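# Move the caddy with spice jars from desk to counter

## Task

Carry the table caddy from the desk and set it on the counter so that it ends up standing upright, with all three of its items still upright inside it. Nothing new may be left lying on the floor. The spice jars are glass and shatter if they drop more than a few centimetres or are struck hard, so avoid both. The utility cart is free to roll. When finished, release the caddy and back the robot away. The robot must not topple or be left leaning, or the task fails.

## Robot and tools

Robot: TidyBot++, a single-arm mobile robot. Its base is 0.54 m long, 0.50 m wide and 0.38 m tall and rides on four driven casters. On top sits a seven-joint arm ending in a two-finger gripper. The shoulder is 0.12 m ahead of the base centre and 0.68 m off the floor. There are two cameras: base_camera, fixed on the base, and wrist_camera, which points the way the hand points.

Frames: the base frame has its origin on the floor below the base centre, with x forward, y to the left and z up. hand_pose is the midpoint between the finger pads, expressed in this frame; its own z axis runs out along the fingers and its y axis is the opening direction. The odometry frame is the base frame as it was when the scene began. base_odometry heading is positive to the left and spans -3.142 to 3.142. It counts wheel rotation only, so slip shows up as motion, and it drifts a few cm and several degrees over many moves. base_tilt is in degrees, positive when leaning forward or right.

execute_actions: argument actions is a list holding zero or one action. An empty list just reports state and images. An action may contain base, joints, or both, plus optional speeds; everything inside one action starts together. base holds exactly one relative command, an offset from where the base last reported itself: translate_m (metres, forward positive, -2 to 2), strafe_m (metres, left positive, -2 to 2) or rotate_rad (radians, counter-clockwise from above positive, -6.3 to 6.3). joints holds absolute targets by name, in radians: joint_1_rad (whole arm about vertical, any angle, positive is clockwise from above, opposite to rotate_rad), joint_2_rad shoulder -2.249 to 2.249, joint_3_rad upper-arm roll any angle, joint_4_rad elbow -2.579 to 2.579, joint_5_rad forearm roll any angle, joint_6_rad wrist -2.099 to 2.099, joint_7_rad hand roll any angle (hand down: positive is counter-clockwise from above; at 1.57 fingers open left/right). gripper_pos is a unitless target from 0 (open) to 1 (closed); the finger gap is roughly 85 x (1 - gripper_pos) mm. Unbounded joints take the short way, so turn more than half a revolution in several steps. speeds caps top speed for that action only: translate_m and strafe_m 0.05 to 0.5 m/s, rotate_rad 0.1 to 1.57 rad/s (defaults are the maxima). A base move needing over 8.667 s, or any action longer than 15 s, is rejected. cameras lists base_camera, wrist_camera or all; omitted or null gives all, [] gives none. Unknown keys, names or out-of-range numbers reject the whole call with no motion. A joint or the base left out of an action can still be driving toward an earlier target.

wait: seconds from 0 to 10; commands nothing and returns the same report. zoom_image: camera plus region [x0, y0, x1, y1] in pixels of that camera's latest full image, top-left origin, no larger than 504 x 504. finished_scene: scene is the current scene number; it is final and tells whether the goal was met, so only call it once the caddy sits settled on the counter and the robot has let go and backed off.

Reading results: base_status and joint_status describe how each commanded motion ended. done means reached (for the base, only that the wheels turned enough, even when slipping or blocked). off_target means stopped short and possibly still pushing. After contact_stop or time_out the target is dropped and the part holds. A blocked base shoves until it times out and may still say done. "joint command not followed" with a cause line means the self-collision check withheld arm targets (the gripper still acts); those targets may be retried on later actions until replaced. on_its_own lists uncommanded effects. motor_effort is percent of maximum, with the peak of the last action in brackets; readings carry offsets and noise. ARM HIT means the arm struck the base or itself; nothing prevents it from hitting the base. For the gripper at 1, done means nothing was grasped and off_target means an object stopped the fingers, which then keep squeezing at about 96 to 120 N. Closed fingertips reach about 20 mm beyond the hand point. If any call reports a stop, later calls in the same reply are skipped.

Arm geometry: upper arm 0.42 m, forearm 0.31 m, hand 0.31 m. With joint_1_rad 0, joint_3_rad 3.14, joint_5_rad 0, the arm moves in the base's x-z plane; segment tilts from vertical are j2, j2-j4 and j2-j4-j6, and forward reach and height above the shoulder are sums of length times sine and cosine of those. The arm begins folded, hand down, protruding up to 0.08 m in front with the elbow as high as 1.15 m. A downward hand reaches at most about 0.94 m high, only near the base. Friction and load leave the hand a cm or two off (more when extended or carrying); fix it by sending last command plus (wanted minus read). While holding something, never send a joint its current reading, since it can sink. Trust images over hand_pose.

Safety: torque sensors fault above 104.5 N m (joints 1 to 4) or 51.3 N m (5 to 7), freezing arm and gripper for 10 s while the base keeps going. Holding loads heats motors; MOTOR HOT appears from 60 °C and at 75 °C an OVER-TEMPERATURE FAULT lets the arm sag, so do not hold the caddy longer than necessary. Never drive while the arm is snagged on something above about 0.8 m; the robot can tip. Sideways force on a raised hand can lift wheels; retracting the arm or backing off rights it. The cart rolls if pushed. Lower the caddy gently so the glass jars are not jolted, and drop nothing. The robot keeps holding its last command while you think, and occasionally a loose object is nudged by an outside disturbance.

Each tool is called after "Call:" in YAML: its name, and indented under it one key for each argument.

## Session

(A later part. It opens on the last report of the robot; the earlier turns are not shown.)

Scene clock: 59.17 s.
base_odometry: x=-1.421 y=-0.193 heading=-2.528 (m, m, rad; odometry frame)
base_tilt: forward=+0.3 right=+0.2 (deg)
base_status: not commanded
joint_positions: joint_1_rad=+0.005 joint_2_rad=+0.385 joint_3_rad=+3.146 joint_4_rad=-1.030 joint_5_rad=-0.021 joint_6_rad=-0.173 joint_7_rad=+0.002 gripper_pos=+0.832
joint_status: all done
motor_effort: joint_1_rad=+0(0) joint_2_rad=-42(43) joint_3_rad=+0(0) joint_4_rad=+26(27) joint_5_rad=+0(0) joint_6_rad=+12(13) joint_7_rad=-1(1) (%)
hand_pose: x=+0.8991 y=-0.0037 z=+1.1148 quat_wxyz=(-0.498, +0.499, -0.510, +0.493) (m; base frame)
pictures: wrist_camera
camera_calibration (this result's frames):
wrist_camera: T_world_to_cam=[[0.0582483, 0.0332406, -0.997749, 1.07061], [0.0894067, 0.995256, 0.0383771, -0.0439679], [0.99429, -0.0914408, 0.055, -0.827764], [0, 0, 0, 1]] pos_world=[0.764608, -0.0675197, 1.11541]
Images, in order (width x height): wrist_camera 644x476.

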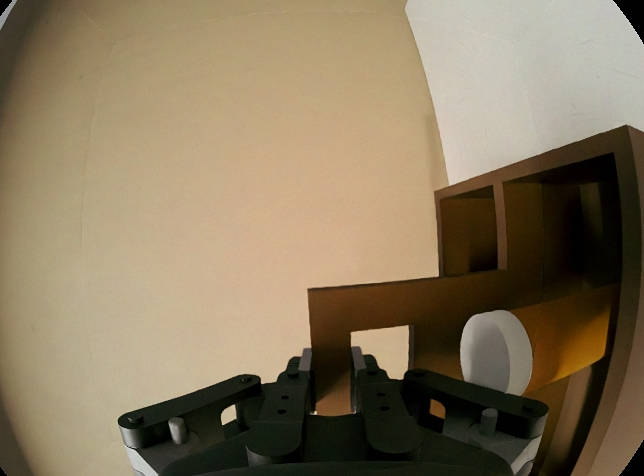

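Level. Descend in steps.

Call:
execute_actions:
  actions:
    - {"joints":{"joint_2_rad":0.42,"joint_6_rad":-0.06}}
  cameras: []

Call:
execute_actions:
  actions:
    - {"joints":{"joint_2_rad":0.46,"joint_6_rad":-0.02}}
  cameras: ["wrist_camera"]

Scene clock: 60.13 s.
base_odometry: x=-1.421 y=-0.193 heading=-2.528 (m, m, rad; odometry frame)
base_tilt: forward=+0.3 right=+0.2 (deg)
base_status: not commanded
joint_positions: joint_1_rad=+0.005 joint_2_rad=+0.438 joint_3_rad=+3.146 joint_4_rad=-1.030 joint_5_rad=-0.021 joint_6_rad=-0.108 joint_7_rad=+0.002 gripper_pos=+0.832
joint_status: all done
motor_effort: joint_1_rad=+1(1) joint_2_rad=-41(45) joint_3_rad=+1(1) joint_4_rad=+23(28) joint_5_rad=+0(1) joint_6_rad=+11(13) joint_7_rad=-1(2) (%)
hand_pose: x=+0.9213 y=-0.0042 z=+1.0939 quat_wxyz=(-0.501, +0.495, -0.507, +0.496) (m; base frame)
pictures: none
No camera images: the call's "cameras" was empty. Leave "cameras" out to get every camera's image.

Scene clock: 60.83 s.
base_odometry: x=-1.421 y=-0.193 heading=-2.528 (m, m, rad; odometry frame)
base_tilt: forward=+0.3 right=+0.1 (deg)
base_status: not commanded
joint_positions: joint_1_rad=+0.005 joint_2_rad=+0.452 joint_3_rad=+3.146 joint_4_rad=-1.030 joint_5_rad=-0.021 joint_6_rad=-0.066 joint_7_rad=+0.002 gripper_pos=+0.832
joint_status: all done
motor_effort: joint_1_rad=+0(1) joint_2_rad=-39(42) joint_3_rad=+0(0) joint_4_rad=+23(26) joint_5_rad=-1(1) joint_6_rad=+11(13) joint_7_rad=-2(1) (%)
hand_pose: x=+0.9271 y=-0.0045 z=+1.0954 quat_wxyz=(-0.508, +0.488, -0.500, +0.503) (m; base frame)
pictures: wrist_camera
camera_calibration (this result's frames):
wrist_camera: T_world_to_cam=[[0.0988776, 0.0327208, -0.994561, 1.00848], [0.0898156, 0.995086, 0.0416674, -0.0489508], [0.991038, -0.0934471, 0.0954529, -0.895959], [0, 0, 0, 1]] pos_world=[0.79261, -0.0680126, 1.09055]
Images, in order (width x height): wrist_camera 644x476.

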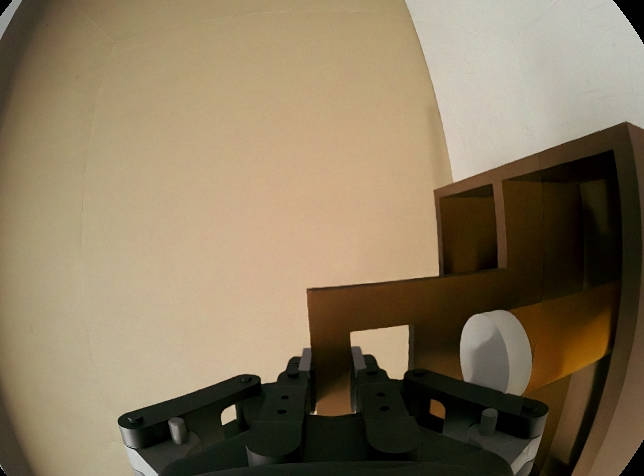

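Call:
execute_actions:
  actions:
    - {"joints":{"joint_2_rad":0.50}}
  cameras: ["wrist_camera"]

Scene clock: 61.63 s.
base_odometry: x=-1.421 y=-0.193 heading=-2.528 (m, m, rad; odometry frame)
base_tilt: forward=+0.3 right=+0.1 (deg)
base_status: not commanded
joint_positions: joint_1_rad=+0.005 joint_2_rad=+0.460 joint_3_rad=+3.146 joint_4_rad=-1.024 joint_5_rad=-0.021 joint_6_rad=-0.057 joint_7_rad=+0.002 gripper_pos=+0.832
joint_status: joint_2_rad off_target (ended at +0.460, target +0.500)
motor_effort: joint_1_rad=-1(1) joint_2_rad=-34(40) joint_3_rad=+0(0) joint_4_rad=+20(24) joint_5_rad=-1(1) joint_6_rad=+9(10) joint_7_rad=-2(1) (%)
hand_pose: x=+0.9302 y=-0.0045 z=+1.0953 quat_wxyz=(-0.510, +0.486, -0.498, +0.505) (m; base frame)
pictures: wrist_camera
camera_calibration (this result's frames):
wrist_camera: T_world_to_cam=[[0.10567, 0.0326282, -0.993866, 1.00096], [0.0896903, 0.995075, 0.042204, -0.0496381], [0.990348, -0.0935999, 0.102224, -0.905829], [0, 0, 0, 1]] pos_world=[0.795767, -0.0680514, 1.08951]
Images, in order (width x height): wrist_camera 644x476.

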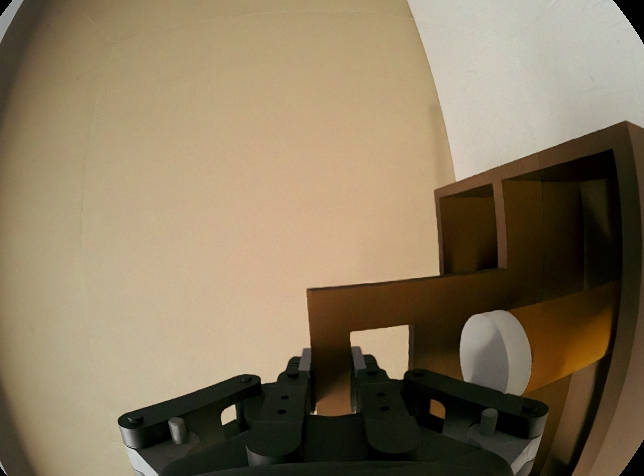

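Call:
execute_actions:
  actions:
    - {"joints":{"joint_2_rad":0.465,"gripper_pos":0.6}}
  cameras: ["wrist_camera"]

Scene clock: 62.50 s.
base_odometry: x=-1.421 y=-0.193 heading=-2.528 (m, m, rad; odometry frame)
base_tilt: forward=+0.3 right=+0.2 (deg)
base_status: not commanded
joint_positions: joint_1_rad=+0.005 joint_2_rad=+0.461 joint_3_rad=+3.146 joint_4_rad=-1.024 joint_5_rad=-0.021 joint_6_rad=-0.048 joint_7_rad=+0.002 gripper_pos=+0.600
joint_status: all done
motor_effort: joint_1_rad=-1(1) joint_2_rad=-39(40) joint_3_rad=+0(0) joint_4_rad=+21(23) joint_5_rad=+0(1) joint_6_rad=+9(11) joint_7_rad=+0(2) (%)
hand_pose: x=+0.9304 y=-0.0046 z=+1.0977 quat_wxyz=(-0.512, +0.484, -0.496, +0.507) (m; base frame)
pictures: wrist_camera
camera_calibration (this result's frames):
wrist_camera: T_world_to_cam=[[0.113973, 0.0325509, -0.99295, 0.99458], [0.0894987, 0.995063, 0.0428931, -0.0502795], [0.989444, -0.0937564, 0.110497, -0.914475], [0, 0, 0, 1]] pos_world=[0.795967, -0.0680812, 1.09077]
Images, in order (width x height): wrist_camera 644x476.

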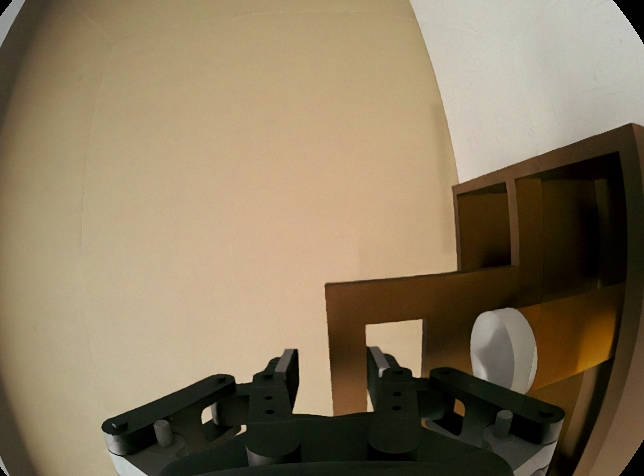

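Free. Back away.

Call:
execute_actions:
  actions:
    - {"base":{"translate_m":-0.08},"speeds":{"translate_m":0.08}}
  cameras: ["wrist_camera"]

Call:
execute_actions:
  actions:
    - {"base":{"translate_m":-0.4},"joints":{"joint_7_rad":1.57}}
  cameras: ["wrist_camera"]

Scene clock: 64.03 s.
base_odometry: x=-1.355 y=-0.147 heading=-2.527 (m, m, rad; odometry frame)
base_tilt: forward=+0.3 right=+0.2 (deg)
base_status: done
joint_positions: joint_1_rad=+0.005 joint_2_rad=+0.462 joint_3_rad=+3.146 joint_4_rad=-1.024 joint_5_rad=-0.021 joint_6_rad=-0.048 joint_7_rad=+0.002 gripper_pos=+0.600
joint_status: not commanded
motor_effort: joint_1_rad=+0(0) joint_2_rad=-38(42) joint_3_rad=+0(0) joint_4_rad=+22(23) joint_5_rad=+1(1) joint_6_rad=+9(9) joint_7_rad=+0(0) (%)
hand_pose: x=+0.9309 y=-0.0046 z=+1.0967 quat_wxyz=(-0.512, +0.485, -0.497, +0.507) (m; base frame)
pictures: wrist_camera
camera_calibration (this result's frames):
wrist_camera: T_world_to_cam=[[0.112763, 0.0325565, -0.993088, 0.994815], [0.0895509, 0.995063, 0.0427896, -0.0502153], [0.989578, -0.0937571, 0.109291, -0.913671], [0, 0, 0, 1]] pos_world=[0.796467, -0.0680835, 1.08994]
Images, in order (width x height): wrist_camera 644x476.

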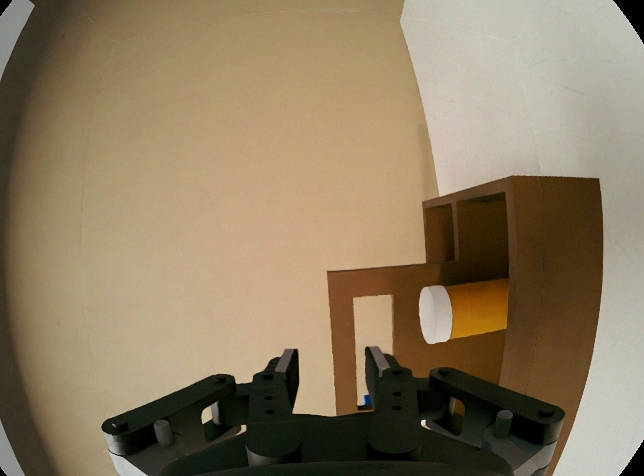

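Scene clock: 66.27 s.
base_odometry: x=-1.028 y=+0.084 heading=-2.527 (m, m, rad; odometry frame)
base_tilt: forward=+0.3 right=+0.2 (deg)
base_status: done
joint_positions: joint_1_rad=+0.005 joint_2_rad=+0.461 joint_3_rad=+3.146 joint_4_rad=-1.024 joint_5_rad=-0.021 joint_6_rad=-0.048 joint_7_rad=+1.568 gripper_pos=+0.600
joint_status: all done
motor_effort: joint_1_rad=+0(2) joint_2_rad=-39(42) joint_3_rad=+0(0) joint_4_rad=+21(23) joint_5_rad=+1(1) joint_6_rad=+9(9) joint_7_rad=+0(1) (%)
hand_pose: x=+0.9304 y=-0.0046 z=+1.0976 quat_wxyz=(-0.005, +0.693, -0.010, +0.720) (m; base frame)
pictures: wrist_camera
camera_calibration (this result's frames):
wrist_camera: T_world_to_cam=[[0.069439, -0.996953, -0.0355442, -0.0196423], [0.121719, 0.043831, -0.991596, 1.05083], [0.990133, 0.0645291, 0.124391, -0.929687], [0, 0, 0, 1]] pos_world=[0.793972, -0.00564937, 1.15694]
Images, in order (width x height): wrist_camera 644x476.

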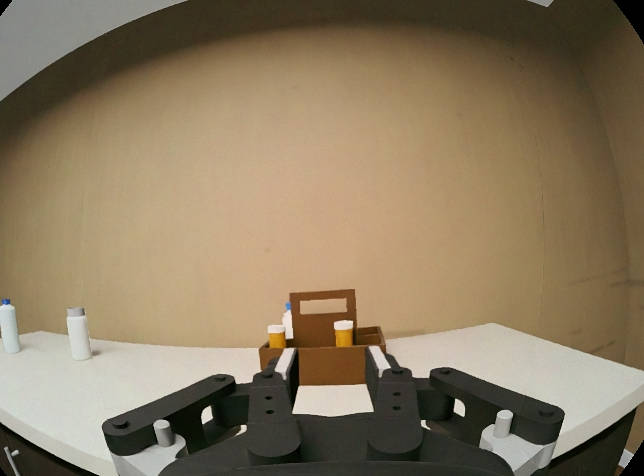

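Call:
finished_scene:
  scene: 1

The scene is finished: the task was done.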